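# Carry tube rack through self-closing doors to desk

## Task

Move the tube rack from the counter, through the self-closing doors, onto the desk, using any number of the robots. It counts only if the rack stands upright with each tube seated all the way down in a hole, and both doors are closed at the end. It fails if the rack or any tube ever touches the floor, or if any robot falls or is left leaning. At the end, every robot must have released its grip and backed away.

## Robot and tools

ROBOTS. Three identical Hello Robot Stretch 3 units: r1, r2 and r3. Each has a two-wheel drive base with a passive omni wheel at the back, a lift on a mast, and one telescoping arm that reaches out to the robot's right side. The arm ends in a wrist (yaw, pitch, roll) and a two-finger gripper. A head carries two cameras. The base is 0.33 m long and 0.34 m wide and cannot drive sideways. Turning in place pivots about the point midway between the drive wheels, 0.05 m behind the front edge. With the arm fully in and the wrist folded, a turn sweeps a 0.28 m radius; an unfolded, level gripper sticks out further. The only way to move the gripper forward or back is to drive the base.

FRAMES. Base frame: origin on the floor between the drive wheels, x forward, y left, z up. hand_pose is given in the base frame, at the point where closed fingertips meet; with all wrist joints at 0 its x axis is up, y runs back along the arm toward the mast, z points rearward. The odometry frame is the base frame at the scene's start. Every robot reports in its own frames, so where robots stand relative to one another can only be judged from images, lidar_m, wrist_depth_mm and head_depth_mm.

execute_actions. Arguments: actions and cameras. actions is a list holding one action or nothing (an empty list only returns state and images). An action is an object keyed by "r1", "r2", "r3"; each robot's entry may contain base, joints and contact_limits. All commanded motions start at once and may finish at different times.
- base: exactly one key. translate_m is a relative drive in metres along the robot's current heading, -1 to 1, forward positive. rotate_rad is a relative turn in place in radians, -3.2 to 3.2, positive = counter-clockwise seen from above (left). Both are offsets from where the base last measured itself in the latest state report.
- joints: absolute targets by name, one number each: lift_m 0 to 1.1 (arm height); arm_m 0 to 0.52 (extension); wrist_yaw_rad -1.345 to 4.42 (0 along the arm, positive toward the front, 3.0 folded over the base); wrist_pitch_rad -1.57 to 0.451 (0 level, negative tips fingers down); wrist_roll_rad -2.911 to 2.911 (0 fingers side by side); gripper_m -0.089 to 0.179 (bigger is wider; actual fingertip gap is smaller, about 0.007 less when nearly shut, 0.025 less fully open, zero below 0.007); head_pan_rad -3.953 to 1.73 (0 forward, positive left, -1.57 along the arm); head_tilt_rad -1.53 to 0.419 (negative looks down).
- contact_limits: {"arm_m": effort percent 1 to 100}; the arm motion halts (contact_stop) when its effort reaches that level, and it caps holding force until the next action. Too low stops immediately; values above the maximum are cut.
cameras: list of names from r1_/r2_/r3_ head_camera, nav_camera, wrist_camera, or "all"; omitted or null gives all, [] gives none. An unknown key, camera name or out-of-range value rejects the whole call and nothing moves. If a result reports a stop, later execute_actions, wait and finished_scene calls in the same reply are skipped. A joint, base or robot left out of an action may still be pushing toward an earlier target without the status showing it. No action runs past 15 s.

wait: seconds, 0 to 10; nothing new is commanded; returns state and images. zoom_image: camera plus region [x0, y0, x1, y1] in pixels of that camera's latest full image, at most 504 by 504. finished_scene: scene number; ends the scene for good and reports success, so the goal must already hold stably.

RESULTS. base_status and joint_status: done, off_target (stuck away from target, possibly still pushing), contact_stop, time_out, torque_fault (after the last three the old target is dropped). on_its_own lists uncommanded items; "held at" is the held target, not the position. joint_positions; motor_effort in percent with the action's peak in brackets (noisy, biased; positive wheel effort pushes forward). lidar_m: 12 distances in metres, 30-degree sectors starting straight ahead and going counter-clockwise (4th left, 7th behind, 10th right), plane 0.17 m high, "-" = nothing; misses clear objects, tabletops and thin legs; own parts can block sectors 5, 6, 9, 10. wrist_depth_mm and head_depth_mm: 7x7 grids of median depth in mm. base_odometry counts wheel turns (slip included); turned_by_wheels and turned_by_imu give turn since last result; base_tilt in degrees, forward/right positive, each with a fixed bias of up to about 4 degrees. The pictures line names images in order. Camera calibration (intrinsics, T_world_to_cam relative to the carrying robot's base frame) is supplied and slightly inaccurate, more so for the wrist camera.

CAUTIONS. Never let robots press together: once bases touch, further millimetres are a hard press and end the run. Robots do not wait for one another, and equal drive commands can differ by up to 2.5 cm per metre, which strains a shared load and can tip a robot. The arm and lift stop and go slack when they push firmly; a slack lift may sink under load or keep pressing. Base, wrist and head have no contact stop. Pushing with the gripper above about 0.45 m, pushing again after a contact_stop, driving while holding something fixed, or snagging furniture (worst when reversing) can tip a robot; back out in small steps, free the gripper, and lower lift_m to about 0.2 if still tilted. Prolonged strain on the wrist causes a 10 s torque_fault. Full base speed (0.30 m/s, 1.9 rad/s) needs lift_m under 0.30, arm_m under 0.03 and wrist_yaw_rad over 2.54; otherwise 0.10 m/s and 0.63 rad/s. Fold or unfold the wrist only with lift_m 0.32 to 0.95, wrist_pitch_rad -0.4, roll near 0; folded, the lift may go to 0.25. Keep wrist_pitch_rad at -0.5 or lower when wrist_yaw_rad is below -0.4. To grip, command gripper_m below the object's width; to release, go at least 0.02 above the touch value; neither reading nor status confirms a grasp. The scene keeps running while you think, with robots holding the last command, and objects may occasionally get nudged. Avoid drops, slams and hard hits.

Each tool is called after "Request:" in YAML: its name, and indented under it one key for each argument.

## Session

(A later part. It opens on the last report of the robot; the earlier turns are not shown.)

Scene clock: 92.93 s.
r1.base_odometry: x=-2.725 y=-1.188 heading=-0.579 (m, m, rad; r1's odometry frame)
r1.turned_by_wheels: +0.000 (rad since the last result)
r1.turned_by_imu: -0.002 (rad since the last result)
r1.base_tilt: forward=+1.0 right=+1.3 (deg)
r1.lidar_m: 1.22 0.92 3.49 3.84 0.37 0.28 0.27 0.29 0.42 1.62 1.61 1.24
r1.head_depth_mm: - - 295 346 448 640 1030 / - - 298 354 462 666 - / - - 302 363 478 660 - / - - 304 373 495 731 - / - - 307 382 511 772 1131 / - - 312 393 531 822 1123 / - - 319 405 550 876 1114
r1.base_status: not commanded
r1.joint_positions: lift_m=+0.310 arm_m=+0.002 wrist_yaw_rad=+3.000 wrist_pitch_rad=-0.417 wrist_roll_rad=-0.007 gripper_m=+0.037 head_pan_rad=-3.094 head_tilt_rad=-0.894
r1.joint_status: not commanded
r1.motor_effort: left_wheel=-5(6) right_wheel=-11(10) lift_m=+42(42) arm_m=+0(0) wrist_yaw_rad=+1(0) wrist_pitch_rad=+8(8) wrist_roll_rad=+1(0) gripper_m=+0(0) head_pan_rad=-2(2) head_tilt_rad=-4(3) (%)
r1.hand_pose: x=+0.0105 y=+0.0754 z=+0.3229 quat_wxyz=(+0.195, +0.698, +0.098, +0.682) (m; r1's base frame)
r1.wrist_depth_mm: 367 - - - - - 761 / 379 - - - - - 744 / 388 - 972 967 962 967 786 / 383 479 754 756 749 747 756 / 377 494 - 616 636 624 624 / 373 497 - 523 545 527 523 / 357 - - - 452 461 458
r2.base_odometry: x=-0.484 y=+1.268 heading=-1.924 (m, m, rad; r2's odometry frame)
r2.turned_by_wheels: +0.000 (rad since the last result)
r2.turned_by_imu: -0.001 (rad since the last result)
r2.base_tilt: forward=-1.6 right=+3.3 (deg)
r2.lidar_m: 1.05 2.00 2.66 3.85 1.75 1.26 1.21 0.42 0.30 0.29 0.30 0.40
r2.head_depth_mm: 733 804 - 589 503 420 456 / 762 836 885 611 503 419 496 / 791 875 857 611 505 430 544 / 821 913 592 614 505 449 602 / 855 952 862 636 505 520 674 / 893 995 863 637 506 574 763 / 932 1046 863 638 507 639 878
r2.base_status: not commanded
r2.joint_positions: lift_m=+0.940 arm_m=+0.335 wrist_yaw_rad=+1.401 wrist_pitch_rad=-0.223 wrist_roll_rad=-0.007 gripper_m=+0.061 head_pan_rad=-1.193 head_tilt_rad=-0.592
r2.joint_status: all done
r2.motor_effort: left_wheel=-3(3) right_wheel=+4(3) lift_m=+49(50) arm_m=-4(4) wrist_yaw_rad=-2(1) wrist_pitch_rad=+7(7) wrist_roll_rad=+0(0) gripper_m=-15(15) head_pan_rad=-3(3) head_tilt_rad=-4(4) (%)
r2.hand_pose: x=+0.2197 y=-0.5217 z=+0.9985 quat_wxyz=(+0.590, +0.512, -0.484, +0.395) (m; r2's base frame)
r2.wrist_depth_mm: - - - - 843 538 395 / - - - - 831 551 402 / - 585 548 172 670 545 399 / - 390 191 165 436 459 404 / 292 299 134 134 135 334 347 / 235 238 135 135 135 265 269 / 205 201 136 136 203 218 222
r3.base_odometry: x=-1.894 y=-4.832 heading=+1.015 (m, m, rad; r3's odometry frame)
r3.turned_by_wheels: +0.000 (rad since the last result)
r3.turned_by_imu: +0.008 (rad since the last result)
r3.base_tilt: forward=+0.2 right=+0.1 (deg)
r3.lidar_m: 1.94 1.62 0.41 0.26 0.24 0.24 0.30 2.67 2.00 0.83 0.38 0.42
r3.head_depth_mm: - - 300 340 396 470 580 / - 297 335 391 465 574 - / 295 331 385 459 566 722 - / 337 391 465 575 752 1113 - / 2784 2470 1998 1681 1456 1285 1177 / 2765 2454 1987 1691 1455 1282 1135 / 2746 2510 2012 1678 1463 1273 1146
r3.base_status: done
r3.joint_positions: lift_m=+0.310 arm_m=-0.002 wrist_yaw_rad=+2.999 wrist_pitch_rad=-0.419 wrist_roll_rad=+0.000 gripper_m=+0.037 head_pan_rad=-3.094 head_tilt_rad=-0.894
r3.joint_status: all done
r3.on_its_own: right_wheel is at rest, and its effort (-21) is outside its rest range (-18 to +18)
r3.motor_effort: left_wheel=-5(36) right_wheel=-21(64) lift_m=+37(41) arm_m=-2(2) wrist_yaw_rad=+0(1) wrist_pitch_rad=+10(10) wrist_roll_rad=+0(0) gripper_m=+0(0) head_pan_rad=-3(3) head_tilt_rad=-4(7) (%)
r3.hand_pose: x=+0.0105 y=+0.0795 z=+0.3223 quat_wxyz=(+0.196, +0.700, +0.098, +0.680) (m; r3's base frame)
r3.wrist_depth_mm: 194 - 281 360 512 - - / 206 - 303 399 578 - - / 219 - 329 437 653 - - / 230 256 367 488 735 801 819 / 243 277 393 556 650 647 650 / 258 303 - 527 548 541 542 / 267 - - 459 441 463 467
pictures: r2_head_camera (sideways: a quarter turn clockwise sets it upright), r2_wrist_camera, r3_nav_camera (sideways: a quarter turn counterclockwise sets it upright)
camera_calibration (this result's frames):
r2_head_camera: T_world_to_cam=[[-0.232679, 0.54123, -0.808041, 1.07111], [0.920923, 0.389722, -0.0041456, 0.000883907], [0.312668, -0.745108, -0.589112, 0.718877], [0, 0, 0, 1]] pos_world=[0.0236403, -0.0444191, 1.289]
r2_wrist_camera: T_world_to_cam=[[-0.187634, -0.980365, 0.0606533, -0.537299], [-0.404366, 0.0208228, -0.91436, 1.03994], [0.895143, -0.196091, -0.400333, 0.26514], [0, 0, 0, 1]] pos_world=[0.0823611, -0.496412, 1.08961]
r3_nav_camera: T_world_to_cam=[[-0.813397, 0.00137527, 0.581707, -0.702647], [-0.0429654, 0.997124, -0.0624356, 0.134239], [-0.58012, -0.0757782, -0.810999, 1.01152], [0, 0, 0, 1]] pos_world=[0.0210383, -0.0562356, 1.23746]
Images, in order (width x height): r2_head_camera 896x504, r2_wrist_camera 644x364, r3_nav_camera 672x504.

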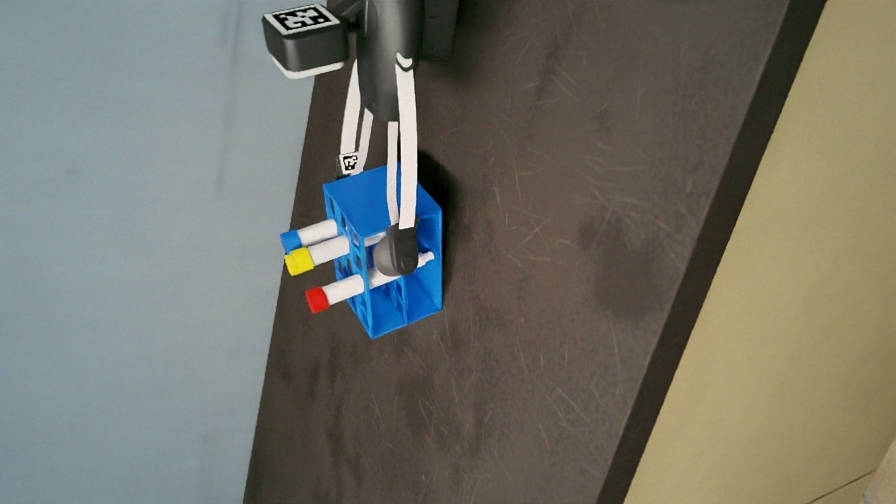

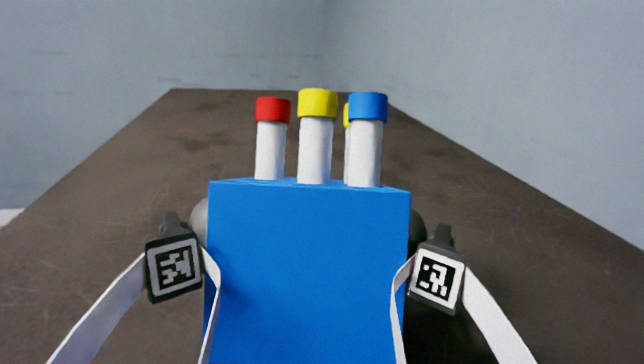

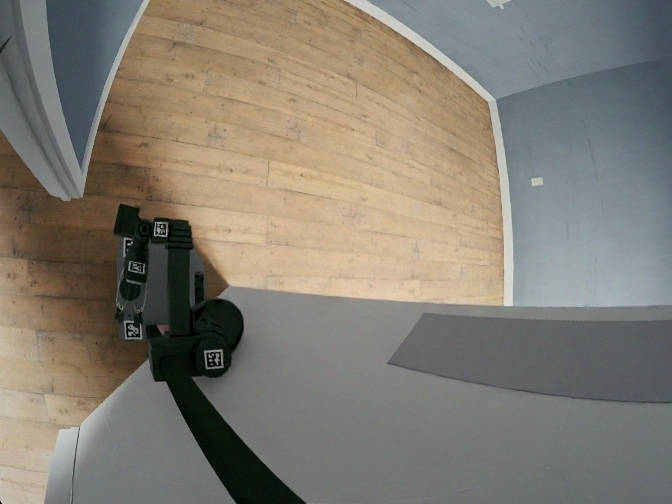

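Request:
execute_actions:
  actions:
    - {"r2":{"joints":{"lift_m":0.897}},"r3":{"base":{"rotate_rad":-0.7}}}
  cameras: []

Request:
execute_actions:
  actions:
    - {"r2":{"joints":{"gripper_m":0.17}},"r3":{"base":{"translate_m":-0.25}}}
  cameras: []

Request:
execute_actions:
  actions:
    - {"r2":{"joints":{"lift_m":0.91,"arm_m":0.35},"base":{"translate_m":0.065}},"r3":{"base":{"rotate_rad":-0.5}}}
  cameras: ["r2_wrist_camera"]

Request:
execute_actions:
  actions:
    - {"r2":{"joints":{"gripper_m":0.055}},"r3":{"base":{"translate_m":-0.15}}}
  cameras: ["r2_head_camera"]

Request:
execute_actions:
  actions:
    - {"r2":{"joints":{"lift_m":0.95}},"r3":{"base":{"rotate_rad":-0.4}}}
  cameras: ["r2_wrist_camera","r2_head_camera","r3_nav_camera"]

Scene clock: 96.33 s.
r1.base_odometry: x=-2.725 y=-1.188 heading=-0.579 (m, m, rad; r1's odometry frame)
r1.turned_by_wheels: +0.000 (rad since the last result)
r1.turned_by_imu: -0.001 (rad since the last result)
r1.base_tilt: forward=+0.9 right=+1.4 (deg)
r1.lidar_m: 1.22 0.92 3.49 3.85 0.36 0.28 0.27 0.29 0.42 1.62 1.61 1.24
r1.head_depth_mm: - - 295 345 449 638 1034 / - - 298 354 463 665 - / - - 301 364 479 660 - / - - 303 373 494 731 - / - - 307 383 512 778 1122 / - - 312 393 531 822 1132 / - - 319 404 551 873 1108
r1.base_status: not commanded
r1.joint_positions: lift_m=+0.310 arm_m=+0.002 wrist_yaw_rad=+3.000 wrist_pitch_rad=-0.417 wrist_roll_rad=-0.007 gripper_m=+0.037 head_pan_rad=-3.094 head_tilt_rad=-0.894
r1.joint_status: not commanded
r1.motor_effort: left_wheel=-6(5) right_wheel=-10(10) lift_m=+42(42) arm_m=+0(0) wrist_yaw_rad=+1(1) wrist_pitch_rad=+8(8) wrist_roll_rad=+1(0) gripper_m=+0(1) head_pan_rad=-2(3) head_tilt_rad=-3(3) (%)
r1.hand_pose: x=+0.0105 y=+0.0754 z=+0.3229 quat_wxyz=(+0.195, +0.698, +0.098, +0.682) (m; r1's base frame)
r1.wrist_depth_mm: 365 - - - - - 753 / 379 - - - - - 764 / 387 - 971 935 950 955 795 / 381 482 758 748 745 749 749 / 376 498 - 619 642 618 621 / 373 499 - 528 540 529 526 / 358 - - - 462 456 457
r2.base_odometry: x=-0.484 y=+1.268 heading=-1.924 (m, m, rad; r2's odometry frame)
r2.turned_by_wheels: +0.000 (rad since the last result)
r2.turned_by_imu: +0.000 (rad since the last result)
r2.base_tilt: forward=-1.6 right=+3.2 (deg)
r2.lidar_m: 1.06 2.00 2.67 3.85 1.76 1.26 1.21 0.42 0.30 0.29 0.30 0.40
r2.head_depth_mm: 734 810 865 - 504 419 458 / 760 839 856 592 504 418 497 / 792 874 856 596 504 429 544 / 819 914 857 591 505 449 602 / 855 959 858 636 505 521 674 / 893 1001 864 639 506 575 765 / 932 1050 860 637 507 638 879
r2.base_status: not commanded
r2.joint_positions: lift_m=+0.897 arm_m=+0.335 wrist_yaw_rad=+1.401 wrist_pitch_rad=-0.216 wrist_roll_rad=-0.007 gripper_m=+0.061 head_pan_rad=-1.193 head_tilt_rad=-0.592
r2.joint_status: all done
r2.motor_effort: left_wheel=-3(3) right_wheel=+3(3) lift_m=+39(40) arm_m=-4(4) wrist_yaw_rad=-2(2) wrist_pitch_rad=+5(7) wrist_roll_rad=+0(0) gripper_m=-16(16) head_pan_rad=-3(2) head_tilt_rad=-4(4) (%)
r2.hand_pose: x=+0.2202 y=-0.5217 z=+0.9575 quat_wxyz=(+0.589, +0.510, -0.486, +0.397) (m; r2's base frame)
r2.wrist_depth_mm: - - - - 826 540 396 / - - 688 137 725 546 399 / - 446 430 179 483 499 402 / 299 305 167 148 318 357 370 / 225 232 127 127 127 259 269 / 183 180 140 137 139 206 208 / 157 155 150 149 159 168 171
r3.base_odometry: x=-1.893 y=-4.832 heading=+0.316 (m, m, rad; r3's odometry frame)
r3.turned_by_wheels: -0.699 (rad since the last result)
r3.turned_by_imu: -0.677 (rad since the last result)
r3.base_tilt: forward=+0.2 right=+0.0 (deg)
r3.lidar_m: 0.38 2.39 1.67 0.55 0.31 0.27 0.27 0.32 2.93 2.10 1.85 0.37
r3.head_depth_mm: - - 293 337 423 563 842 / - - 298 351 445 605 - / - - 304 367 469 635 - / - - 313 385 498 703 - / - 288 326 403 531 772 1142 / - 294 339 424 568 854 1142 / - 299 354 445 609 1254 1137
r3.base_status: done
r3.joint_positions: lift_m=+0.310 arm_m=-0.002 wrist_yaw_rad=+2.999 wrist_pitch_rad=-0.419 wrist_roll_rad=+0.000 gripper_m=+0.037 head_pan_rad=-3.094 head_tilt_rad=-0.894
r3.joint_status: not commanded
r3.on_its_own: right_wheel is at rest, and its effort (-38) is outside its rest range (-18 to +18)
r3.motor_effort: left_wheel=-4(10) right_wheel=-38(46) lift_m=+36(36) arm_m=-2(2) wrist_yaw_rad=+0(0) wrist_pitch_rad=+10(10) wrist_roll_rad=+0(0) gripper_m=+0(0) head_pan_rad=-2(3) head_tilt_rad=-5(4) (%)
r3.hand_pose: x=+0.0105 y=+0.0795 z=+0.3223 quat_wxyz=(+0.196, +0.700, +0.098, +0.680) (m; r3's base frame)
r3.wrist_depth_mm: 285 - 626 - - - - / 303 - 673 - - - - / 307 - 734 - - - - / 311 380 746 784 788 821 812 / 314 395 664 628 652 644 665 / 319 420 - 530 547 544 543 / 310 - - 461 443 464 463
pictures: none
No camera images: the call's "cameras" was empty. Leave "cameras" out to get every camera's image.

Scene clock: 99.77 s.
r1.base_odometry: x=-2.725 y=-1.188 heading=-0.579 (m, m, rad; r1's odometry frame)
r1.turned_by_wheels: +0.000 (rad since the last result)
r1.turned_by_imu: -0.001 (rad since the last result)
r1.base_tilt: forward=+0.9 right=+1.3 (deg)
r1.lidar_m: 1.22 0.92 3.47 3.85 0.36 0.28 0.27 0.29 0.42 1.62 1.60 1.24
r1.head_depth_mm: - - 296 346 449 638 1032 / - - 297 355 463 665 - / - - 301 363 479 659 - / - - 303 373 495 736 - / - - 307 383 513 775 1129 / - - 312 393 531 820 1125 / - - 319 404 552 871 1115
r1.base_status: not commanded
r1.joint_positions: lift_m=+0.310 arm_m=+0.002 wrist_yaw_rad=+3.000 wrist_pitch_rad=-0.417 wrist_roll_rad=-0.007 gripper_m=+0.037 head_pan_rad=-3.094 head_tilt_rad=-0.894
r1.joint_status: not commanded
r1.motor_effort: left_wheel=-5(6) right_wheel=-10(10) lift_m=+42(42) arm_m=+0(0) wrist_yaw_rad=+0(1) wrist_pitch_rad=+8(8) wrist_roll_rad=+0(1) gripper_m=+0(0) head_pan_rad=-3(3) head_tilt_rad=-3(4) (%)
r1.hand_pose: x=+0.0105 y=+0.0754 z=+0.3229 quat_wxyz=(+0.195, +0.698, +0.098, +0.682) (m; r1's base frame)
r1.wrist_depth_mm: 366 - - - - - 757 / 378 - - - - - 756 / 385 - 945 955 951 945 802 / 383 483 751 755 762 747 746 / 379 497 - 619 651 627 618 / 371 496 - 522 542 524 526 / 363 - - - 457 453 457
r2.base_odometry: x=-0.484 y=+1.268 heading=-1.924 (m, m, rad; r2's odometry frame)
r2.turned_by_wheels: +0.000 (rad since the last result)
r2.turned_by_imu: +0.000 (rad since the last result)
r2.base_tilt: forward=-1.6 right=+3.2 (deg)
r2.lidar_m: 1.05 2.00 2.67 3.85 1.60 1.26 1.21 0.42 0.30 0.29 0.30 0.41
r2.head_depth_mm: 736 808 868 - 503 418 457 / 758 840 870 591 503 418 496 / 789 875 854 590 504 429 543 / 820 912 857 592 505 450 601 / 856 955 862 639 506 523 672 / 890 1005 860 638 506 574 765 / 931 1047 861 638 509 638 882
r2.base_status: not commanded
r2.joint_positions: lift_m=+0.897 arm_m=+0.335 wrist_yaw_rad=+1.401 wrist_pitch_rad=-0.219 wrist_roll_rad=-0.007 gripper_m=+0.170 head_pan_rad=-1.193 head_tilt_rad=-0.592
r2.joint_status: all done
r2.motor_effort: left_wheel=-3(3) right_wheel=+3(3) lift_m=+39(39) arm_m=-4(4) wrist_yaw_rad=-1(2) wrist_pitch_rad=+6(6) wrist_roll_rad=+0(0) gripper_m=+0(91) head_pan_rad=-3(3) head_tilt_rad=-4(4) (%)
r2.hand_pose: x=+0.2199 y=-0.5217 z=+0.9565 quat_wxyz=(+0.589, +0.511, -0.485, +0.395) (m; r2's base frame)
r2.wrist_depth_mm: - - - - 833 541 398 / - - 761 138 730 538 402 / - 444 420 147 475 495 404 / 294 304 177 149 316 354 362 / 235 231 129 127 131 269 264 / - 184 142 138 183 - 208 / 152 154 151 150 158 165 170
r3.base_odometry: x=-2.131 y=-4.910 heading=+0.316 (m, m, rad; r3's odometry frame)
r3.turned_by_wheels: +0.000 (rad since the last result)
r3.turned_by_imu: +0.002 (rad since the last result)
r3.base_tilt: forward=+0.1 right=+0.0 (deg)
r3.lidar_m: 0.62 2.13 0.70 0.32 0.26 0.26 0.28 0.43 2.74 2.27 2.09 0.71
r3.head_depth_mm: - - 291 326 390 484 636 / - - 306 361 440 564 - / - 294 335 403 506 658 - / - 313 372 456 591 836 - / 297 343 414 525 718 1213 1176 / 319 382 490 1648 1457 1278 1148 / 2453 2476 1998 1695 1443 1282 1140
r3.base_status: done
r3.joint_positions: lift_m=+0.310 arm_m=-0.002 wrist_yaw_rad=+2.999 wrist_pitch_rad=-0.419 wrist_roll_rad=+0.000 gripper_m=+0.037 head_pan_rad=-3.094 head_tilt_rad=-0.894
r3.joint_status: not commanded
r3.on_its_own: right_wheel is at rest, and its effort (-19) is outside its rest range (-18 to +18)
r3.motor_effort: left_wheel=-4(20) right_wheel=-19(40) lift_m=+37(37) arm_m=-2(2) wrist_yaw_rad=+0(0) wrist_pitch_rad=+10(10) wrist_roll_rad=+0(0) gripper_m=+0(0) head_pan_rad=-3(3) head_tilt_rad=-4(4) (%)
r3.hand_pose: x=+0.0105 y=+0.0795 z=+0.3223 quat_wxyz=(+0.196, +0.700, +0.098, +0.680) (m; r3's base frame)
r3.wrist_depth_mm: 214 - 356 523 - - - / 226 - 380 583 - - - / 238 - 409 628 - - - / 249 279 449 706 792 809 809 / 258 305 476 639 643 657 654 / 268 333 - 537 545 541 547 / 276 - - 464 445 461 463
pictures: none
No camera images: the call's "cameras" was empty. Leave "cameras" out to get every camera's image.

Scene clock: 101.53 s.
r1.base_odometry: x=-2.725 y=-1.188 heading=-0.579 (m, m, rad; r1's odometry frame)
r1.turned_by_wheels: +0.000 (rad since the last result)
r1.turned_by_imu: +0.000 (rad since the last result)
r1.base_tilt: forward=+0.9 right=+1.3 (deg)
r1.lidar_m: 1.22 0.92 3.50 3.85 0.37 0.28 0.28 0.29 0.42 1.61 1.60 1.24
r1.head_depth_mm: - - 295 346 449 639 1031 / - - 298 355 463 666 - / - - 301 363 479 659 - / - - 303 373 494 732 - / - - 306 383 512 777 1128 / - - 312 393 530 818 1130 / - - 318 404 552 871 1108
r1.base_status: not commanded
r1.joint_positions: lift_m=+0.310 arm_m=+0.002 wrist_yaw_rad=+3.000 wrist_pitch_rad=-0.417 wrist_roll_rad=-0.007 gripper_m=+0.037 head_pan_rad=-3.094 head_tilt_rad=-0.894
r1.joint_status: not commanded
r1.motor_effort: left_wheel=-5(6) right_wheel=-11(11) lift_m=+42(42) arm_m=+0(0) wrist_yaw_rad=+1(1) wrist_pitch_rad=+8(8) wrist_roll_rad=+1(1) gripper_m=+0(0) head_pan_rad=-3(3) head_tilt_rad=-4(3) (%)
r1.hand_pose: x=+0.0105 y=+0.0754 z=+0.3229 quat_wxyz=(+0.195, +0.698, +0.098, +0.682) (m; r1's base frame)
r1.wrist_depth_mm: 368 - - - - - 756 / 379 - - - - - 734 / 385 - 962 946 950 951 790 / 378 481 762 753 761 747 759 / 379 495 - 620 642 615 620 / 372 501 - 529 542 526 523 / 359 - - - 457 457 463
r2.base_odometry: x=-0.506 y=+1.207 heading=-1.924 (m, m, rad; r2's odometry frame)
r2.turned_by_wheels: +0.000 (rad since the last result)
r2.turned_by_imu: +0.000 (rad since the last result)
r2.base_tilt: forward=-1.6 right=+3.2 (deg)
r2.lidar_m: 1.04 1.93 2.59 3.84 1.60 1.34 1.27 0.42 0.30 0.29 0.30 0.40
r2.head_depth_mm: 732 805 858 592 504 419 454 / 758 837 882 589 503 419 493 / 787 871 854 573 505 429 540 / 819 905 857 608 505 447 597 / 850 953 857 637 506 518 669 / 886 999 860 638 506 571 758 / 925 1051 865 638 507 636 875
r2.base_status: done
r2.joint_positions: lift_m=+0.910 arm_m=+0.350 wrist_yaw_rad=+1.401 wrist_pitch_rad=-0.219 wrist_roll_rad=-0.007 gripper_m=+0.170 head_pan_rad=-1.193 head_tilt_rad=-0.592
r2.joint_status: all done
r2.motor_effort: left_wheel=-3(3) right_wheel=+4(8) lift_m=+48(48) arm_m=+3(5) wrist_yaw_rad=-2(1) wrist_pitch_rad=+6(6) wrist_roll_rad=+0(0) gripper_m=+0(1) head_pan_rad=-3(3) head_tilt_rad=-4(3) (%)
r2.hand_pose: x=+0.2199 y=-0.5362 z=+0.9693 quat_wxyz=(+0.589, +0.511, -0.485, +0.395) (m; r2's base frame)
r2.wrist_depth_mm: - - - - 800 524 384 / - - - - 809 521 384 / - 483 105 539 109 500 388 / 323 330 114 80 80 385 374 / 255 251 119 91 90 295 289 / - 197 113 96 98 - 227 / 166 162 117 103 94 180 186
r3.base_odometry: x=-2.131 y=-4.910 heading=-0.184 (m, m, rad; r3's odometry frame)
r3.turned_by_wheels: -0.500 (rad since the last result)
r3.turned_by_imu: -0.486 (rad since the last result)
r3.base_tilt: forward=+0.2 right=+0.1 (deg)
r3.lidar_m: 0.68 0.62 2.13 0.65 0.33 0.27 0.27 0.31 2.70 2.75 2.23 2.09
r3.head_depth_mm: - - 295 343 432 583 897 / - - 299 354 449 619 - / - - 304 366 471 637 - / - - 309 379 490 696 - / - - 319 393 515 748 1121 / - 290 328 408 542 803 1140 / - 293 338 425 572 913 1136
r3.base_status: done
r3.joint_positions: lift_m=+0.310 arm_m=-0.002 wrist_yaw_rad=+2.999 wrist_pitch_rad=-0.419 wrist_roll_rad=+0.000 gripper_m=+0.037 head_pan_rad=-3.094 head_tilt_rad=-0.894
r3.joint_status: not commanded
r3.on_its_own: right_wheel is at rest, and its effort (-31) is outside its rest range (-18 to +18)
r3.motor_effort: left_wheel=-4(6) right_wheel=-31(39) lift_m=+37(37) arm_m=-1(2) wrist_yaw_rad=+0(0) wrist_pitch_rad=+10(10) wrist_roll_rad=+1(0) gripper_m=+0(0) head_pan_rad=-3(3) head_tilt_rad=-4(4) (%)
r3.hand_pose: x=+0.0105 y=+0.0795 z=+0.3223 quat_wxyz=(+0.196, +0.700, +0.098, +0.680) (m; r3's base frame)
r3.wrist_depth_mm: 304 - - - - - - / 323 - - - - - - / 325 - - - - - - / 325 406 786 797 818 805 829 / 321 425 675 632 640 655 618 / 322 443 - 538 545 542 541 / 319 - - 457 445 469 465
pictures: r2_wrist_camera
camera_calibration (this result's frames):
r2_wrist_camera: T_world_to_cam=[[-0.187821, -0.980332, 0.060595, -0.549589], [-0.401564, 0.0203411, -0.915605, 1.01395], [0.896365, -0.196303, -0.397486, 0.247237], [0, 0, 0, 1]] pos_world=[0.0823268, -0.510871, 1.05995]
Images, in order (width x height): r2_wrist_camera 644x364.

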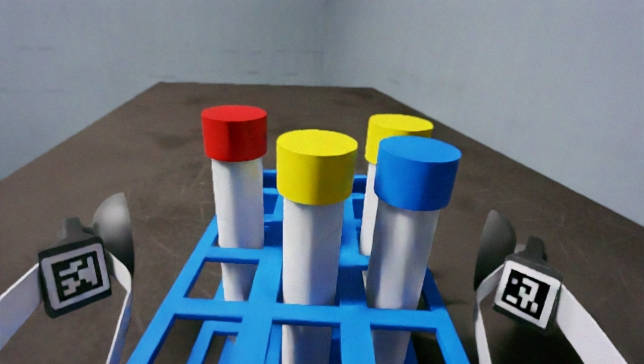

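Scene clock: 103.97 s.
r1.base_odometry: x=-2.725 y=-1.188 heading=-0.579 (m, m, rad; r1's odometry frame)
r1.turned_by_wheels: +0.000 (rad since the last result)
r1.turned_by_imu: +0.000 (rad since the last result)
r1.base_tilt: forward=+1.1 right=+1.4 (deg)
r1.lidar_m: 1.22 0.92 3.48 3.85 0.37 0.28 0.27 0.29 0.42 1.61 1.60 1.24
r1.head_depth_mm: - - 296 346 448 639 1029 / - - 297 354 463 665 - / - - 301 364 478 657 - / - - 304 373 495 732 - / - - 307 382 512 778 1129 / - - 312 394 532 821 1125 / - - 319 404 552 872 1102
r1.base_status: not commanded
r1.joint_positions: lift_m=+0.310 arm_m=+0.002 wrist_yaw_rad=+3.000 wrist_pitch_rad=-0.417 wrist_roll_rad=-0.007 gripper_m=+0.037 head_pan_rad=-3.094 head_tilt_rad=-0.894
r1.joint_status: not commanded
r1.motor_effort: left_wheel=-6(5) right_wheel=-11(10) lift_m=+42(42) arm_m=+0(0) wrist_yaw_rad=+1(2) wrist_pitch_rad=+8(8) wrist_roll_rad=+1(1) gripper_m=+0(0) head_pan_rad=-2(2) head_tilt_rad=-3(3) (%)
r1.hand_pose: x=+0.0105 y=+0.0754 z=+0.3229 quat_wxyz=(+0.195, +0.698, +0.098, +0.682) (m; r1's base frame)
r1.wrist_depth_mm: 366 - - - - - 773 / 376 - - - - - 745 / 387 - 972 981 965 932 790 / 383 481 756 755 762 753 761 / 377 495 - 615 629 619 626 / 372 499 - 522 543 527 523 / 361 - - - 455 457 462
r2.base_odometry: x=-0.506 y=+1.207 heading=-1.924 (m, m, rad; r2's odometry frame)
r2.turned_by_wheels: +0.000 (rad since the last result)
r2.turned_by_imu: +0.000 (rad since the last result)
r2.base_tilt: forward=-1.6 right=+3.3 (deg)
r2.lidar_m: 1.04 1.93 2.58 3.83 1.62 1.33 1.27 0.42 0.30 0.29 0.30 0.40
r2.head_depth_mm: 733 802 863 590 504 418 454 / 758 832 867 613 503 419 494 / 787 870 858 590 504 430 541 / 817 912 857 612 506 446 599 / 855 956 862 636 506 517 669 / 889 998 862 636 506 570 759 / 929 1054 863 639 508 634 880
r2.base_status: not commanded
r2.joint_positions: lift_m=+0.910 arm_m=+0.350 wrist_yaw_rad=+1.400 wrist_pitch_rad=-0.221 wrist_roll_rad=-0.006 gripper_m=+0.059 head_pan_rad=-1.193 head_tilt_rad=-0.592
r2.joint_status: gripper_m off_target (ended at +0.059, target +0.055)
r2.motor_effort: left_wheel=-3(5) right_wheel=+3(5) lift_m=+48(49) arm_m=+3(3) wrist_yaw_rad=+0(1) wrist_pitch_rad=+7(8) wrist_roll_rad=+0(0) gripper_m=-21(99) head_pan_rad=-2(3) head_tilt_rad=-4(4) (%)
r2.hand_pose: x=+0.2198 y=-0.5365 z=+0.9689 quat_wxyz=(+0.590, +0.511, -0.485, +0.395) (m; r2's base frame)
r2.wrist_depth_mm: - - - - 798 516 385 / - - - - 808 521 383 / - 478 509 150 116 499 385 / 320 328 337 143 125 383 374 / 245 259 127 136 127 281 289 / 199 192 131 112 135 226 226 / - 168 145 119 174 181 185
r3.base_odometry: x=-2.278 y=-4.882 heading=-0.184 (m, m, rad; r3's odometry frame)
r3.turned_by_wheels: +0.000 (rad since the last result)
r3.turned_by_imu: +0.001 (rad since the last result)
r3.base_tilt: forward=+0.1 right=+0.0 (deg)
r3.lidar_m: 0.76 0.76 1.87 0.40 0.28 0.27 0.27 0.36 2.64 2.68 2.38 2.22
r3.head_depth_mm: - - 288 326 398 511 714 / - - 300 349 435 574 - / - - 313 378 480 633 - / - 292 335 412 531 752 - / - 304 360 451 601 902 1162 / 287 320 390 499 689 1219 1148 / 295 342 423 558 1393 1274 1140
r3.base_status: done
r3.joint_positions: lift_m=+0.310 arm_m=-0.002 wrist_yaw_rad=+2.999 wrist_pitch_rad=-0.419 wrist_roll_rad=+0.000 gripper_m=+0.037 head_pan_rad=-3.094 head_tilt_rad=-0.894
r3.joint_status: not commanded
r3.motor_effort: left_wheel=-5(17) right_wheel=-14(34) lift_m=+37(37) arm_m=-2(2) wrist_yaw_rad=+0(1) wrist_pitch_rad=+10(10) wrist_roll_rad=+1(0) gripper_m=+0(0) head_pan_rad=-3(3) head_tilt_rad=-4(4) (%)
r3.hand_pose: x=+0.0105 y=+0.0795 z=+0.3223 quat_wxyz=(+0.196, +0.700, +0.098, +0.680) (m; r3's base frame)
r3.wrist_depth_mm: 240 - 457 - - - - / 253 - 482 - - - - / 264 - 538 - - - - / 272 317 578 802 820 811 825 / 278 338 609 644 644 650 652 / 286 363 - 531 546 537 544 / 290 - - 455 455 465 462
pictures: r2_head_camera (sideways: a quarter turn clockwise sets it upright)
camera_calibration (this result's frames):
r2_head_camera: T_world_to_cam=[[-0.232712, 0.541342, -0.807956, 1.071], [0.92093, 0.389707, -0.00414238, 0.000879682], [0.312624, -0.745035, -0.589228, 0.719029], [0, 0, 0, 1]] pos_world=[0.0236388, -0.0444176, 1.28899]
Images, in order (width x height): r2_head_camera 896x504.

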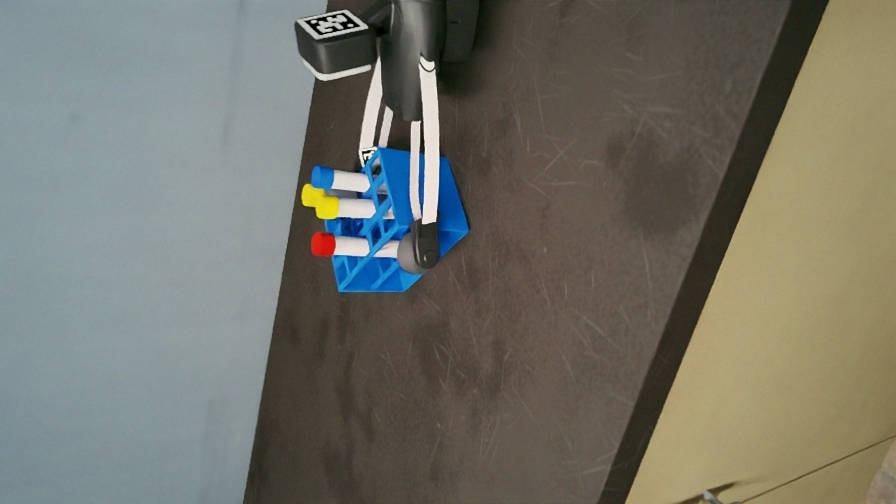

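Scene clock: 105.57 s.
r1.base_odometry: x=-2.725 y=-1.188 heading=-0.579 (m, m, rad; r1's odometry frame)
r1.turned_by_wheels: +0.000 (rad since the last result)
r1.turned_by_imu: +0.000 (rad since the last result)
r1.base_tilt: forward=+1.0 right=+1.3 (deg)
r1.lidar_m: 1.22 0.92 3.50 3.85 0.37 0.28 0.27 0.29 0.42 1.61 1.60 1.25
r1.head_depth_mm: - - 295 345 450 639 1030 / - - 298 354 463 666 - / - - 302 363 478 658 - / - - 304 373 494 732 - / - - 307 383 512 777 1127 / - - 312 393 531 819 1127 / - - 319 405 552 875 1107
r1.base_status: not commanded
r1.joint_positions: lift_m=+0.310 arm_m=+0.002 wrist_yaw_rad=+3.000 wrist_pitch_rad=-0.417 wrist_roll_rad=-0.007 gripper_m=+0.037 head_pan_rad=-3.094 head_tilt_rad=-0.894
r1.joint_status: not commanded
r1.motor_effort: left_wheel=-5(5) right_wheel=-10(10) lift_m=+42(42) arm_m=+0(0) wrist_yaw_rad=+0(2) wrist_pitch_rad=+8(8) wrist_roll_rad=+1(0) gripper_m=+0(1) head_pan_rad=-3(3) head_tilt_rad=-4(3) (%)
r1.hand_pose: x=+0.0105 y=+0.0754 z=+0.3229 quat_wxyz=(+0.195, +0.698, +0.098, +0.682) (m; r1's base frame)
r1.wrist_depth_mm: 366 - - - - - 770 / 382 - - - - - 736 / 388 - 970 967 955 970 792 / 381 479 763 755 755 762 750 / 379 495 - 620 641 614 615 / 371 494 - 527 540 522 526 / 359 - - - 460 460 457
r2.base_odometry: x=-0.506 y=+1.207 heading=-1.924 (m, m, rad; r2's odometry frame)
r2.turned_by_wheels: +0.000 (rad since the last result)
r2.turned_by_imu: +0.000 (rad since the last result)
r2.base_tilt: forward=-1.6 right=+3.3 (deg)
r2.lidar_m: 1.04 1.93 2.58 3.85 1.61 1.33 1.27 0.42 0.30 0.29 0.30 0.40
r2.head_depth_mm: 732 803 - 611 503 418 454 / 759 843 888 624 504 418 494 / 790 871 567 603 504 430 541 / 819 914 644 614 505 447 600 / 855 959 859 635 506 518 668 / 890 995 863 638 506 572 759 / 926 1051 864 638 507 635 871
r2.base_status: not commanded
r2.joint_positions: lift_m=+0.950 arm_m=+0.350 wrist_yaw_rad=+1.400 wrist_pitch_rad=-0.226 wrist_roll_rad=-0.006 gripper_m=+0.059 head_pan_rad=-1.193 head_tilt_rad=-0.592
r2.joint_status: all done
r2.motor_effort: left_wheel=-3(3) right_wheel=+3(3) lift_m=+49(50) arm_m=+3(3) wrist_yaw_rad=+0(0) wrist_pitch_rad=+8(9) wrist_roll_rad=+0(0) gripper_m=-22(20) head_pan_rad=-3(3) head_tilt_rad=-4(3) (%)
r2.hand_pose: x=+0.2194 y=-0.5364 z=+1.0076 quat_wxyz=(+0.591, +0.512, -0.484, +0.393) (m; r2's base frame)
r2.wrist_depth_mm: - - - - 804 516 379 / - - - - 807 523 382 / - 609 632 152 118 526 385 / - 409 420 144 159 472 388 / 307 323 127 137 130 353 359 / 248 242 130 111 135 284 284 / 214 211 144 119 217 228 233
r3.base_odometry: x=-2.278 y=-4.882 heading=-0.583 (m, m, rad; r3's odometry frame)
r3.turned_by_wheels: -0.400 (rad since the last result)
r3.turned_by_imu: -0.390 (rad since the last result)
r3.base_tilt: forward=+0.2 right=+0.0 (deg)
r3.lidar_m: 1.72 0.76 1.75 1.84 0.36 0.28 0.27 0.29 0.43 2.64 2.76 2.29
r3.head_depth_mm: - - 300 355 453 628 1021 / - - 302 362 464 648 - / - - 305 368 474 648 - / - - 305 374 486 687 - / - - 309 381 497 712 1052 / - - 313 388 508 737 1119 / - - 319 395 522 766 1120
r3.base_status: done
r3.joint_positions: lift_m=+0.310 arm_m=-0.002 wrist_yaw_rad=+2.999 wrist_pitch_rad=-0.419 wrist_roll_rad=+0.000 gripper_m=+0.037 head_pan_rad=-3.094 head_tilt_rad=-0.894
r3.joint_status: not commanded
r3.on_its_own: right_wheel is at rest, and its effort (-24) is outside its rest range (-18 to +18)
r3.motor_effort: left_wheel=-3(5) right_wheel=-24(33) lift_m=+37(37) arm_m=-2(2) wrist_yaw_rad=+0(0) wrist_pitch_rad=+10(10) wrist_roll_rad=+1(0) gripper_m=+0(0) head_pan_rad=-3(2) head_tilt_rad=-4(4) (%)
r3.hand_pose: x=+0.0105 y=+0.0795 z=+0.3223 quat_wxyz=(+0.196, +0.700, +0.098, +0.680) (m; r3's base frame)
r3.wrist_depth_mm: 332 - - - - - 572 / 346 - - - - - 605 / 356 - - - - - 668 / 352 464 792 781 797 763 740 / 351 476 659 637 655 656 658 / 351 498 - 536 548 539 544 / 341 - - 459 449 464 462
pictures: r2_head_camera (sideways: a quarter turn clockwise sets it upright), r2_wrist_camera, r3_nav_camera (sideways: a quarter turn counterclockwise sets it upright)
camera_calibration (this result's frames):
r2_head_camera: T_world_to_cam=[[-0.232711, 0.541343, -0.807956, 1.071], [0.92093, 0.389705, -0.00414238, 0.000879676], [0.312623, -0.745035, -0.589228, 0.719029], [0, 0, 0, 1]] pos_world=[0.0236387, -0.0444177, 1.28899]
r2_wrist_camera: T_world_to_cam=[[-0.188788, -0.980146, 0.0606065, -0.551989], [-0.407535, 0.0220462, -0.912923, 1.04835], [0.893462, -0.197048, -0.403606, 0.26935], [0, 0, 0, 1]] pos_world=[0.0823759, -0.511067, 1.09923]
r3_nav_camera: T_world_to_cam=[[-0.813398, 0.00137368, 0.581706, -0.702645], [-0.0429672, 0.997124, -0.0624356, 0.134239], [-0.580118, -0.0757792, -0.811, 1.01152], [0, 0, 0, 1]] pos_world=[0.0210385, -0.0562356, 1.23746]
Images, in order (width x height): r2_head_camera 896x504, r2_wrist_camera 644x364, r3_nav_camera 672x504.

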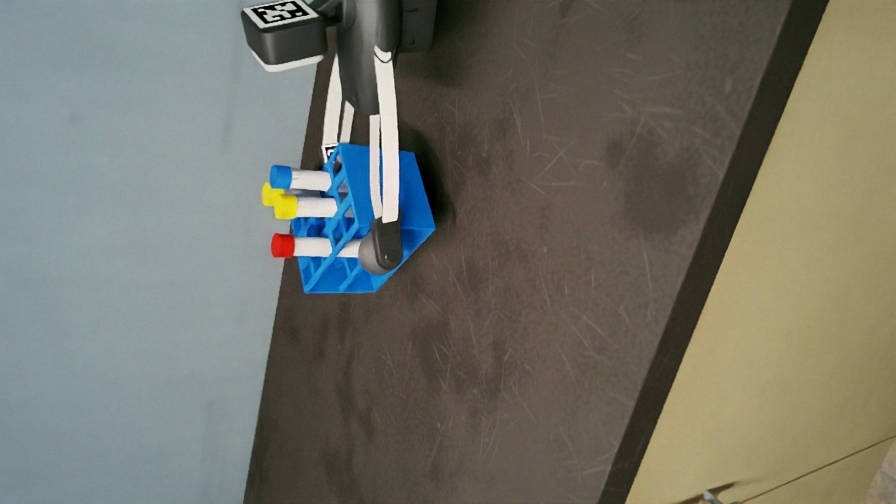

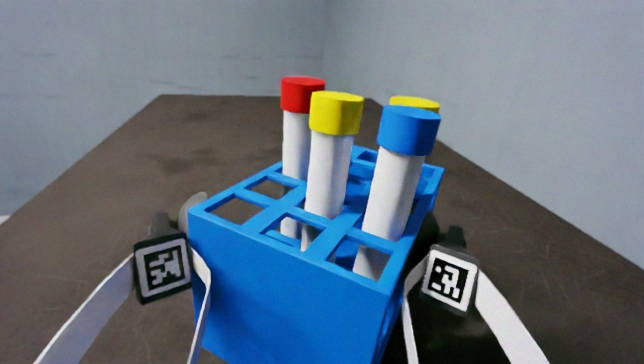

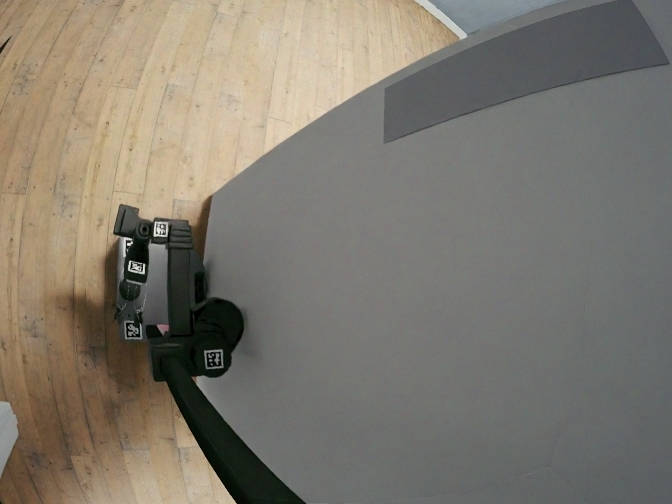

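Request:
execute_actions:
  actions:
    - {"r2":{"joints":{"arm_m":0.02,"wrist_yaw_rad":1.75,"head_pan_rad":0.3,"head_tilt_rad":-0.8}},"r3":{"base":{"translate_m":-0.09}}}
  cameras: []

Request:
execute_actions:
  actions:
    - {"r2":{"base":{"rotate_rad":1.57}}}
  cameras: []

Request:
execute_actions:
  actions:
    - {"r2":{"base":{"translate_m":1.0}}}
  cameras: ["r2_wrist_camera","r2_nav_camera"]

Scene clock: 110.03 s.
r1.base_odometry: x=-2.725 y=-1.188 heading=-0.579 (m, m, rad; r1's odometry frame)
r1.turned_by_wheels: +0.000 (rad since the last result)
r1.turned_by_imu: -0.001 (rad since the last result)
r1.base_tilt: forward=+1.0 right=+1.4 (deg)
r1.lidar_m: 1.22 0.92 3.48 3.85 0.37 0.28 0.28 0.29 0.42 1.61 1.61 1.25
r1.head_depth_mm: - - 295 346 449 638 1031 / - - 297 354 463 663 - / - - 301 363 478 661 - / - - 303 373 495 731 - / - - 306 382 511 779 1125 / - - 312 393 531 820 1128 / - - 319 404 553 875 1114
r1.base_status: not commanded
r1.joint_positions: lift_m=+0.310 arm_m=+0.002 wrist_yaw_rad=+3.000 wrist_pitch_rad=-0.417 wrist_roll_rad=-0.007 gripper_m=+0.037 head_pan_rad=-3.094 head_tilt_rad=-0.894
r1.joint_status: not commanded
r1.motor_effort: left_wheel=-5(6) right_wheel=-10(11) lift_m=+42(42) arm_m=+0(0) wrist_yaw_rad=+1(1) wrist_pitch_rad=+8(8) wrist_roll_rad=+1(0) gripper_m=+0(0) head_pan_rad=-2(2) head_tilt_rad=-4(3) (%)
r1.hand_pose: x=+0.0105 y=+0.0754 z=+0.3229 quat_wxyz=(+0.195, +0.698, +0.098, +0.682) (m; r1's base frame)
r1.wrist_depth_mm: 366 - - - - - 750 / 381 - - - - - 745 / 383 - 954 967 945 952 787 / 382 482 756 762 752 745 752 / 377 497 - 627 646 614 622 / 371 497 - 523 535 526 523 / 361 - - - 454 455 454
r2.base_odometry: x=-0.506 y=+1.207 heading=-1.924 (m, m, rad; r2's odometry frame)
r2.turned_by_wheels: +0.000 (rad since the last result)
r2.turned_by_imu: +0.000 (rad since the last result)
r2.base_tilt: forward=-1.6 right=+3.3 (deg)
r2.lidar_m: 1.05 1.93 2.58 3.85 1.55 1.34 1.27 0.42 0.30 0.29 0.30 0.40
r2.head_depth_mm: 1613 1835 2000 1722 1457 1266 1125 / 1638 1879 2040 1720 1469 1271 1129 / 1685 1934 2077 1720 1461 1276 1133 / 1741 2022 2067 1722 1456 1277 1128 / 1817 2055 2092 1720 1466 1288 1125 / 1879 2158 2097 1734 1478 1277 1146 / 1942 2266 2080 1728 1483 1290 1138
r2.base_status: not commanded
r2.joint_positions: lift_m=+0.950 arm_m=+0.020 wrist_yaw_rad=+1.749 wrist_pitch_rad=-0.226 wrist_roll_rad=-0.006 gripper_m=+0.059 head_pan_rad=+0.293 head_tilt_rad=-0.790
r2.joint_status: all done
r2.motor_effort: left_wheel=-3(3) right_wheel=+3(3) lift_m=+49(49) arm_m=-4(6) wrist_yaw_rad=+1(7) wrist_pitch_rad=+8(8) wrist_roll_rad=+0(0) gripper_m=-22(20) head_pan_rad=+3(34) head_tilt_rad=-5(23) (%)
r2.hand_pose: x=+0.2191 y=-0.1221 z=+1.0076 quat_wxyz=(+0.514, +0.589, -0.387, +0.490) (m; r2's base frame)
r2.wrist_depth_mm: - - - - - - - / - - - - - - - / - - - 151 118 767 816 / - - - 144 158 479 501 / - - 127 137 130 357 365 / - - 130 111 135 286 283 / - - 145 119 436 315 234
r3.base_odometry: x=-2.353 y=-4.833 heading=-0.584 (m, m, rad; r3's odometry frame)
r3.turned_by_wheels: +0.000 (rad since the last result)
r3.turned_by_imu: -0.003 (rad since the last result)
r3.base_tilt: forward=+0.1 right=+0.0 (deg)
r3.lidar_m: 1.76 0.81 1.83 1.84 0.33 0.27 0.27 0.31 2.72 2.64 2.76 2.35
r3.head_depth_mm: - - 296 343 432 583 880 / - - 299 356 452 619 - / - - 305 369 473 644 - / - - 312 383 497 703 - / - 286 322 399 525 758 1137 / - 291 332 414 552 826 1145 / - 296 344 433 586 903 1136
r3.base_status: translate_m off_target (by the wheels' count: -0.0895 of -0.0900)
r3.joint_positions: lift_m=+0.310 arm_m=-0.002 wrist_yaw_rad=+3.000 wrist_pitch_rad=-0.419 wrist_roll_rad=+0.000 gripper_m=+0.037 head_pan_rad=-3.095 head_tilt_rad=-0.897
r3.joint_status: not commanded
r3.on_its_own: left_wheel is at rest, and its effort (-54) is outside its rest range (-18 to +18); right_wheel is at rest, and its effort (-85) is outside its rest range (-18 to +18)
r3.motor_effort: left_wheel=-54(59) right_wheel=-85(100) lift_m=+34(36) arm_m=-2(2) wrist_yaw_rad=+0(4) wrist_pitch_rad=+10(11) wrist_roll_rad=+0(1) gripper_m=+1(0) head_pan_rad=-2(2) head_tilt_rad=-2(5) (%)
r3.hand_pose: x=+0.0103 y=+0.0796 z=+0.3225 quat_wxyz=(+0.196, +0.700, +0.098, +0.680) (m; r3's base frame)
r3.wrist_depth_mm: 300 - - - - - 633 / 315 - - - - - 639 / 316 - - - - - 688 / 323 399 776 788 809 797 749 / 326 415 652 638 643 652 656 / 322 434 - 532 548 542 539 / 313 - - 461 452 468 468
pictures: none
No camera images: the call's "cameras" was empty. Leave "cameras" out to get every camera's image.

Scene clock: 113.47 s.
r1.base_odometry: x=-2.725 y=-1.188 heading=-0.579 (m, m, rad; r1's odometry frame)
r1.turned_by_wheels: +0.000 (rad since the last result)
r1.turned_by_imu: -0.001 (rad since the last result)
r1.base_tilt: forward=+1.0 right=+1.3 (deg)
r1.lidar_m: 1.22 0.92 3.47 3.85 0.37 0.28 0.28 0.29 0.42 1.62 1.60 1.24
r1.head_depth_mm: - - 296 346 449 637 1030 / - - 298 354 463 668 - / - - 301 363 478 659 - / - - 303 373 495 733 - / - - 307 382 512 778 1129 / - - 312 393 531 821 1130 / - - 320 405 553 871 1107
r1.base_status: not commanded
r1.joint_positions: lift_m=+0.310 arm_m=+0.002 wrist_yaw_rad=+3.000 wrist_pitch_rad=-0.417 wrist_roll_rad=-0.007 gripper_m=+0.037 head_pan_rad=-3.094 head_tilt_rad=-0.894
r1.joint_status: not commanded
r1.motor_effort: left_wheel=-6(5) right_wheel=-11(11) lift_m=+41(42) arm_m=+0(0) wrist_yaw_rad=+1(1) wrist_pitch_rad=+8(8) wrist_roll_rad=+1(1) gripper_m=+0(0) head_pan_rad=-2(3) head_tilt_rad=-4(3) (%)
r1.hand_pose: x=+0.0105 y=+0.0754 z=+0.3229 quat_wxyz=(+0.195, +0.698, +0.098, +0.682) (m; r1's base frame)
r1.wrist_depth_mm: 366 - - - - - 756 / 381 - - - - - 749 / 388 - 955 957 956 952 783 / 379 488 766 759 754 762 743 / 379 501 - 624 640 623 618 / 371 494 - 530 541 527 524 / 361 - - - 457 457 463
r2.base_odometry: x=-0.506 y=+1.207 heading=-0.354 (m, m, rad; r2's odometry frame)
r2.turned_by_wheels: +1.570 (rad since the last result)
r2.turned_by_imu: +1.587 (rad since the last result)
r2.base_tilt: forward=-1.6 right=+3.2 (deg)
r2.lidar_m: 3.84 1.25 1.34 1.27 0.42 0.30 0.29 0.30 0.40 1.06 1.93 2.57
r2.head_depth_mm: 3213 2583 2059 1698 1453 1272 1125 / 3272 2620 2077 1698 1467 1278 1127 / 3350 2601 2083 1727 1460 1275 1131 / 3269 2448 1956 1709 1456 1279 1140 / 1116 1330 1581 1731 1466 1289 1136 / 1201 1416 1720 1721 1482 1279 1138 / 1277 1520 1871 1741 1465 1286 1145
r2.base_status: done
r2.joint_positions: lift_m=+0.950 arm_m=+0.020 wrist_yaw_rad=+1.749 wrist_pitch_rad=-0.226 wrist_roll_rad=-0.006 gripper_m=+0.059 head_pan_rad=+0.293 head_tilt_rad=-0.790
r2.joint_status: not commanded
r2.motor_effort: left_wheel=-3(8) right_wheel=+3(7) lift_m=+49(49) arm_m=-4(4) wrist_yaw_rad=+0(1) wrist_pitch_rad=+8(8) wrist_roll_rad=+0(0) gripper_m=-21(21) head_pan_rad=+3(2) head_tilt_rad=-5(5) (%)
r2.hand_pose: x=+0.2191 y=-0.1221 z=+1.0076 quat_wxyz=(+0.514, +0.589, -0.387, +0.490) (m; r2's base frame)
r2.wrist_depth_mm: - - - - - - - / - - - - - - - / - - - 151 118 - - / - - - 144 158 - - / - - 127 137 130 - - / - - 130 111 136 - - / - - 144 119 - - -
r3.base_odometry: x=-2.353 y=-4.833 heading=-0.584 (m, m, rad; r3's odometry frame)
r3.turned_by_wheels: +0.000 (rad since the last result)
r3.turned_by_imu: +0.001 (rad since the last result)
r3.base_tilt: forward=+0.1 right=+0.1 (deg)
r3.lidar_m: 1.76 0.81 1.83 1.84 0.33 0.27 0.27 0.31 2.72 2.64 2.76 2.34
r3.head_depth_mm: - - 295 343 431 583 886 / - - 299 355 450 619 - / - - 305 369 473 641 - / - - 312 382 496 702 - / - 286 321 399 523 761 1133 / - 291 332 415 552 830 1138 / - 296 344 434 585 904 1144
r3.base_status: not commanded
r3.joint_positions: lift_m=+0.310 arm_m=-0.002 wrist_yaw_rad=+3.000 wrist_pitch_rad=-0.419 wrist_roll_rad=+0.000 gripper_m=+0.037 head_pan_rad=-3.095 head_tilt_rad=-0.897
r3.joint_status: not commanded
r3.on_its_own: left_wheel is at rest, and its effort (-54) is outside its rest range (-18 to +18); right_wheel is at rest, and its effort (-85) is outside its rest range (-18 to +18)
r3.motor_effort: left_wheel=-54(54) right_wheel=-85(84) lift_m=+34(34) arm_m=-2(2) wrist_yaw_rad=-1(1) wrist_pitch_rad=+10(10) wrist_roll_rad=+1(1) gripper_m=+0(1) head_pan_rad=-3(1) head_tilt_rad=-2(2) (%)
r3.hand_pose: x=+0.0103 y=+0.0796 z=+0.3225 quat_wxyz=(+0.196, +0.700, +0.098, +0.680) (m; r3's base frame)
r3.wrist_depth_mm: 299 - - - - - 642 / 313 - - - - - 643 / 321 - - - - - 676 / 320 395 785 800 825 802 736 / 326 417 651 632 650 643 657 / 321 434 - 531 549 543 536 / 316 - - 456 449 463 470
pictures: none
No camera images: the call's "cameras" was empty. Leave "cameras" out to get every camera's image.

Scene clock: 124.40 s.
r1.base_odometry: x=-2.725 y=-1.188 heading=-0.579 (m, m, rad; r1's odometry frame)
r1.turned_by_wheels: +0.000 (rad since the last result)
r1.turned_by_imu: -0.002 (rad since the last result)
r1.base_tilt: forward=+0.9 right=+1.4 (deg)
r1.lidar_m: 1.22 0.92 3.47 3.84 0.37 0.28 0.27 0.29 0.42 1.61 1.60 1.24
r1.head_depth_mm: - - 296 346 448 640 1033 / - - 298 354 463 663 - / - - 301 363 477 659 - / - - 303 373 494 728 - / - - 307 382 512 776 1126 / - - 312 393 532 821 1126 / - - 319 404 552 869 1109
r1.base_status: not commanded
r1.joint_positions: lift_m=+0.310 arm_m=+0.002 wrist_yaw_rad=+3.000 wrist_pitch_rad=-0.417 wrist_roll_rad=-0.007 gripper_m=+0.037 head_pan_rad=-3.094 head_tilt_rad=-0.894
r1.joint_status: not commanded
r1.motor_effort: left_wheel=-5(5) right_wheel=-11(10) lift_m=+42(42) arm_m=+0(0) wrist_yaw_rad=+0(1) wrist_pitch_rad=+8(8) wrist_roll_rad=+0(1) gripper_m=+0(0) head_pan_rad=-1(3) head_tilt_rad=-3(2) (%)
r1.hand_pose: x=+0.0105 y=+0.0754 z=+0.3229 quat_wxyz=(+0.195, +0.698, +0.098, +0.682) (m; r1's base frame)
r1.wrist_depth_mm: 365 - - - - - 753 / 380 - - - - - 736 / 387 - 964 981 939 939 786 / 378 481 749 748 748 745 762 / 376 489 - 617 646 627 615 / 369 499 - 524 538 531 532 / 359 - - - 455 458 453
r2.base_odometry: x=+0.431 y=+0.859 heading=-0.354 (m, m, rad; r2's odometry frame)
r2.turned_by_wheels: +0.000 (rad since the last result)
r2.turned_by_imu: +0.004 (rad since the last result)
r2.base_tilt: forward=-1.6 right=+3.3 (deg)
r2.lidar_m: 2.86 1.92 0.48 0.92 1.34 1.34 1.29 1.34 1.93 1.85 1.90 2.54
r2.head_depth_mm: 2448 2600 2082 1708 1452 1268 1129 / 2583 2600 2069 1711 1459 1277 1128 / 2595 2639 2055 1701 1461 1276 1131 / 2674 2600 2079 1742 1460 1280 1137 / 2749 2635 2091 1727 1466 1278 1135 / 2385 2426 2091 1723 1469 1281 1134 / 1983 2117 2073 1737 1364 1285 1121
r2.base_status: done
r2.joint_positions: lift_m=+0.950 arm_m=+0.020 wrist_yaw_rad=+1.749 wrist_pitch_rad=-0.226 wrist_roll_rad=-0.006 gripper_m=+0.059 head_pan_rad=+0.293 head_tilt_rad=-0.790
r2.joint_status: not commanded
r2.motor_effort: left_wheel=-3(5) right_wheel=+3(8) lift_m=+50(49) arm_m=-4(4) wrist_yaw_rad=+1(1) wrist_pitch_rad=+8(8) wrist_roll_rad=+0(0) gripper_m=-21(22) head_pan_rad=+3(3) head_tilt_rad=-5(4) (%)
r2.hand_pose: x=+0.2191 y=-0.1221 z=+1.0076 quat_wxyz=(+0.514, +0.589, -0.387, +0.490) (m; r2's base frame)
r2.wrist_depth_mm: - - - - - - - / - - - - - - - / - - - 151 118 - - / - - - 144 158 - - / - - 127 137 130 - - / - - 130 111 135 - - / - - 144 119 - - -
r3.base_odometry: x=-2.353 y=-4.833 heading=-0.584 (m, m, rad; r3's odometry frame)
r3.turned_by_wheels: +0.000 (rad since the last result)
r3.turned_by_imu: +0.003 (rad since the last result)
r3.base_tilt: forward=+0.2 right=+0.0 (deg)
r3.lidar_m: 1.77 0.81 1.83 1.84 0.32 0.27 0.27 0.31 0.89 2.63 2.75 2.36
r3.head_depth_mm: - - 295 343 432 583 885 / - - 299 356 452 622 - / - - 305 369 473 645 - / - - 311 383 498 702 - / - 287 321 398 523 766 1138 / - 291 332 416 552 827 1145 / - 296 345 433 586 905 1137
r3.base_status: not commanded
r3.joint_positions: lift_m=+0.310 arm_m=-0.002 wrist_yaw_rad=+3.000 wrist_pitch_rad=-0.419 wrist_roll_rad=+0.000 gripper_m=+0.037 head_pan_rad=-3.095 head_tilt_rad=-0.897
r3.joint_status: not commanded
r3.on_its_own: left_wheel is at rest, and its effort (-54) is outside its rest range (-18 to +18); right_wheel is at rest, and its effort (-84) is outside its rest range (-18 to +18)
r3.motor_effort: left_wheel=-54(53) right_wheel=-84(84) lift_m=+34(34) arm_m=-2(2) wrist_yaw_rad=-1(1) wrist_pitch_rad=+10(10) wrist_roll_rad=+0(0) gripper_m=+0(0) head_pan_rad=-2(2) head_tilt_rad=-3(3) (%)
r3.hand_pose: x=+0.0103 y=+0.0796 z=+0.3225 quat_wxyz=(+0.196, +0.700, +0.098, +0.680) (m; r3's base frame)
r3.wrist_depth_mm: 300 - - - - - 625 / 315 - - - - - 649 / 320 - - - - - 673 / 322 396 797 794 805 809 744 / 323 415 648 639 647 654 652 / 319 431 - 539 551 542 540 / 317 - - 457 446 462 464
pictures: r2_nav_camera (sideways: a quarter turn counterclockwise sets it upright), r2_wrist_camera
camera_calibration (this result's frames):
r2_nav_camera: T_world_to_cam=[[0.670808, 0.172317, 0.721335, -0.902575], [0.254419, -0.967078, -0.00557588, 0.0592021], [0.696626, 0.187261, -0.692564, 0.854821], [0, 0, 0, 1]] pos_world=[-0.00509783, 0.0527073, 1.24341]
r2_wrist_camera: T_world_to_cam=[[0.157784, -0.985612, 0.0606081, -0.22253], [-0.390531, -0.118656, -0.912911, 1.01819], [0.906968, 0.120373, -0.403634, 0.387039], [0, 0, 0, 1]] pos_world=[0.0817126, -0.145103, 1.09922]
Images, in order (width x height): r2_nav_camera 672x504, r2_wrist_camera 644x364.

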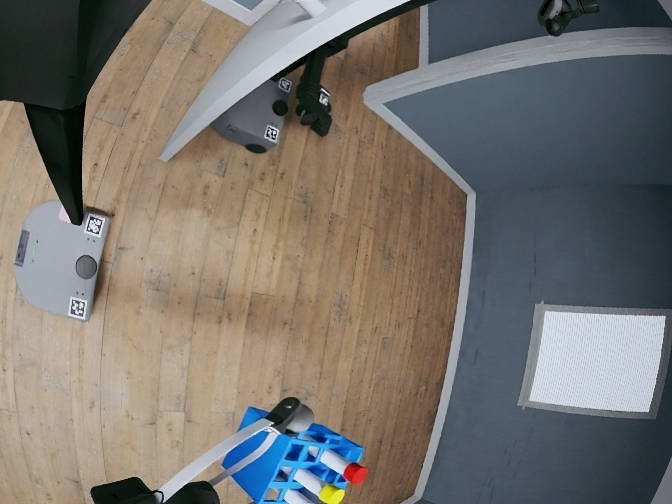

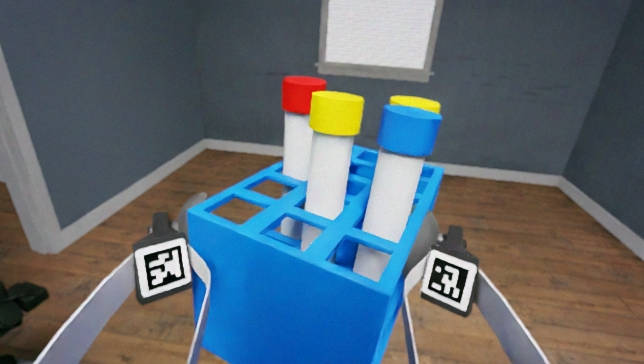

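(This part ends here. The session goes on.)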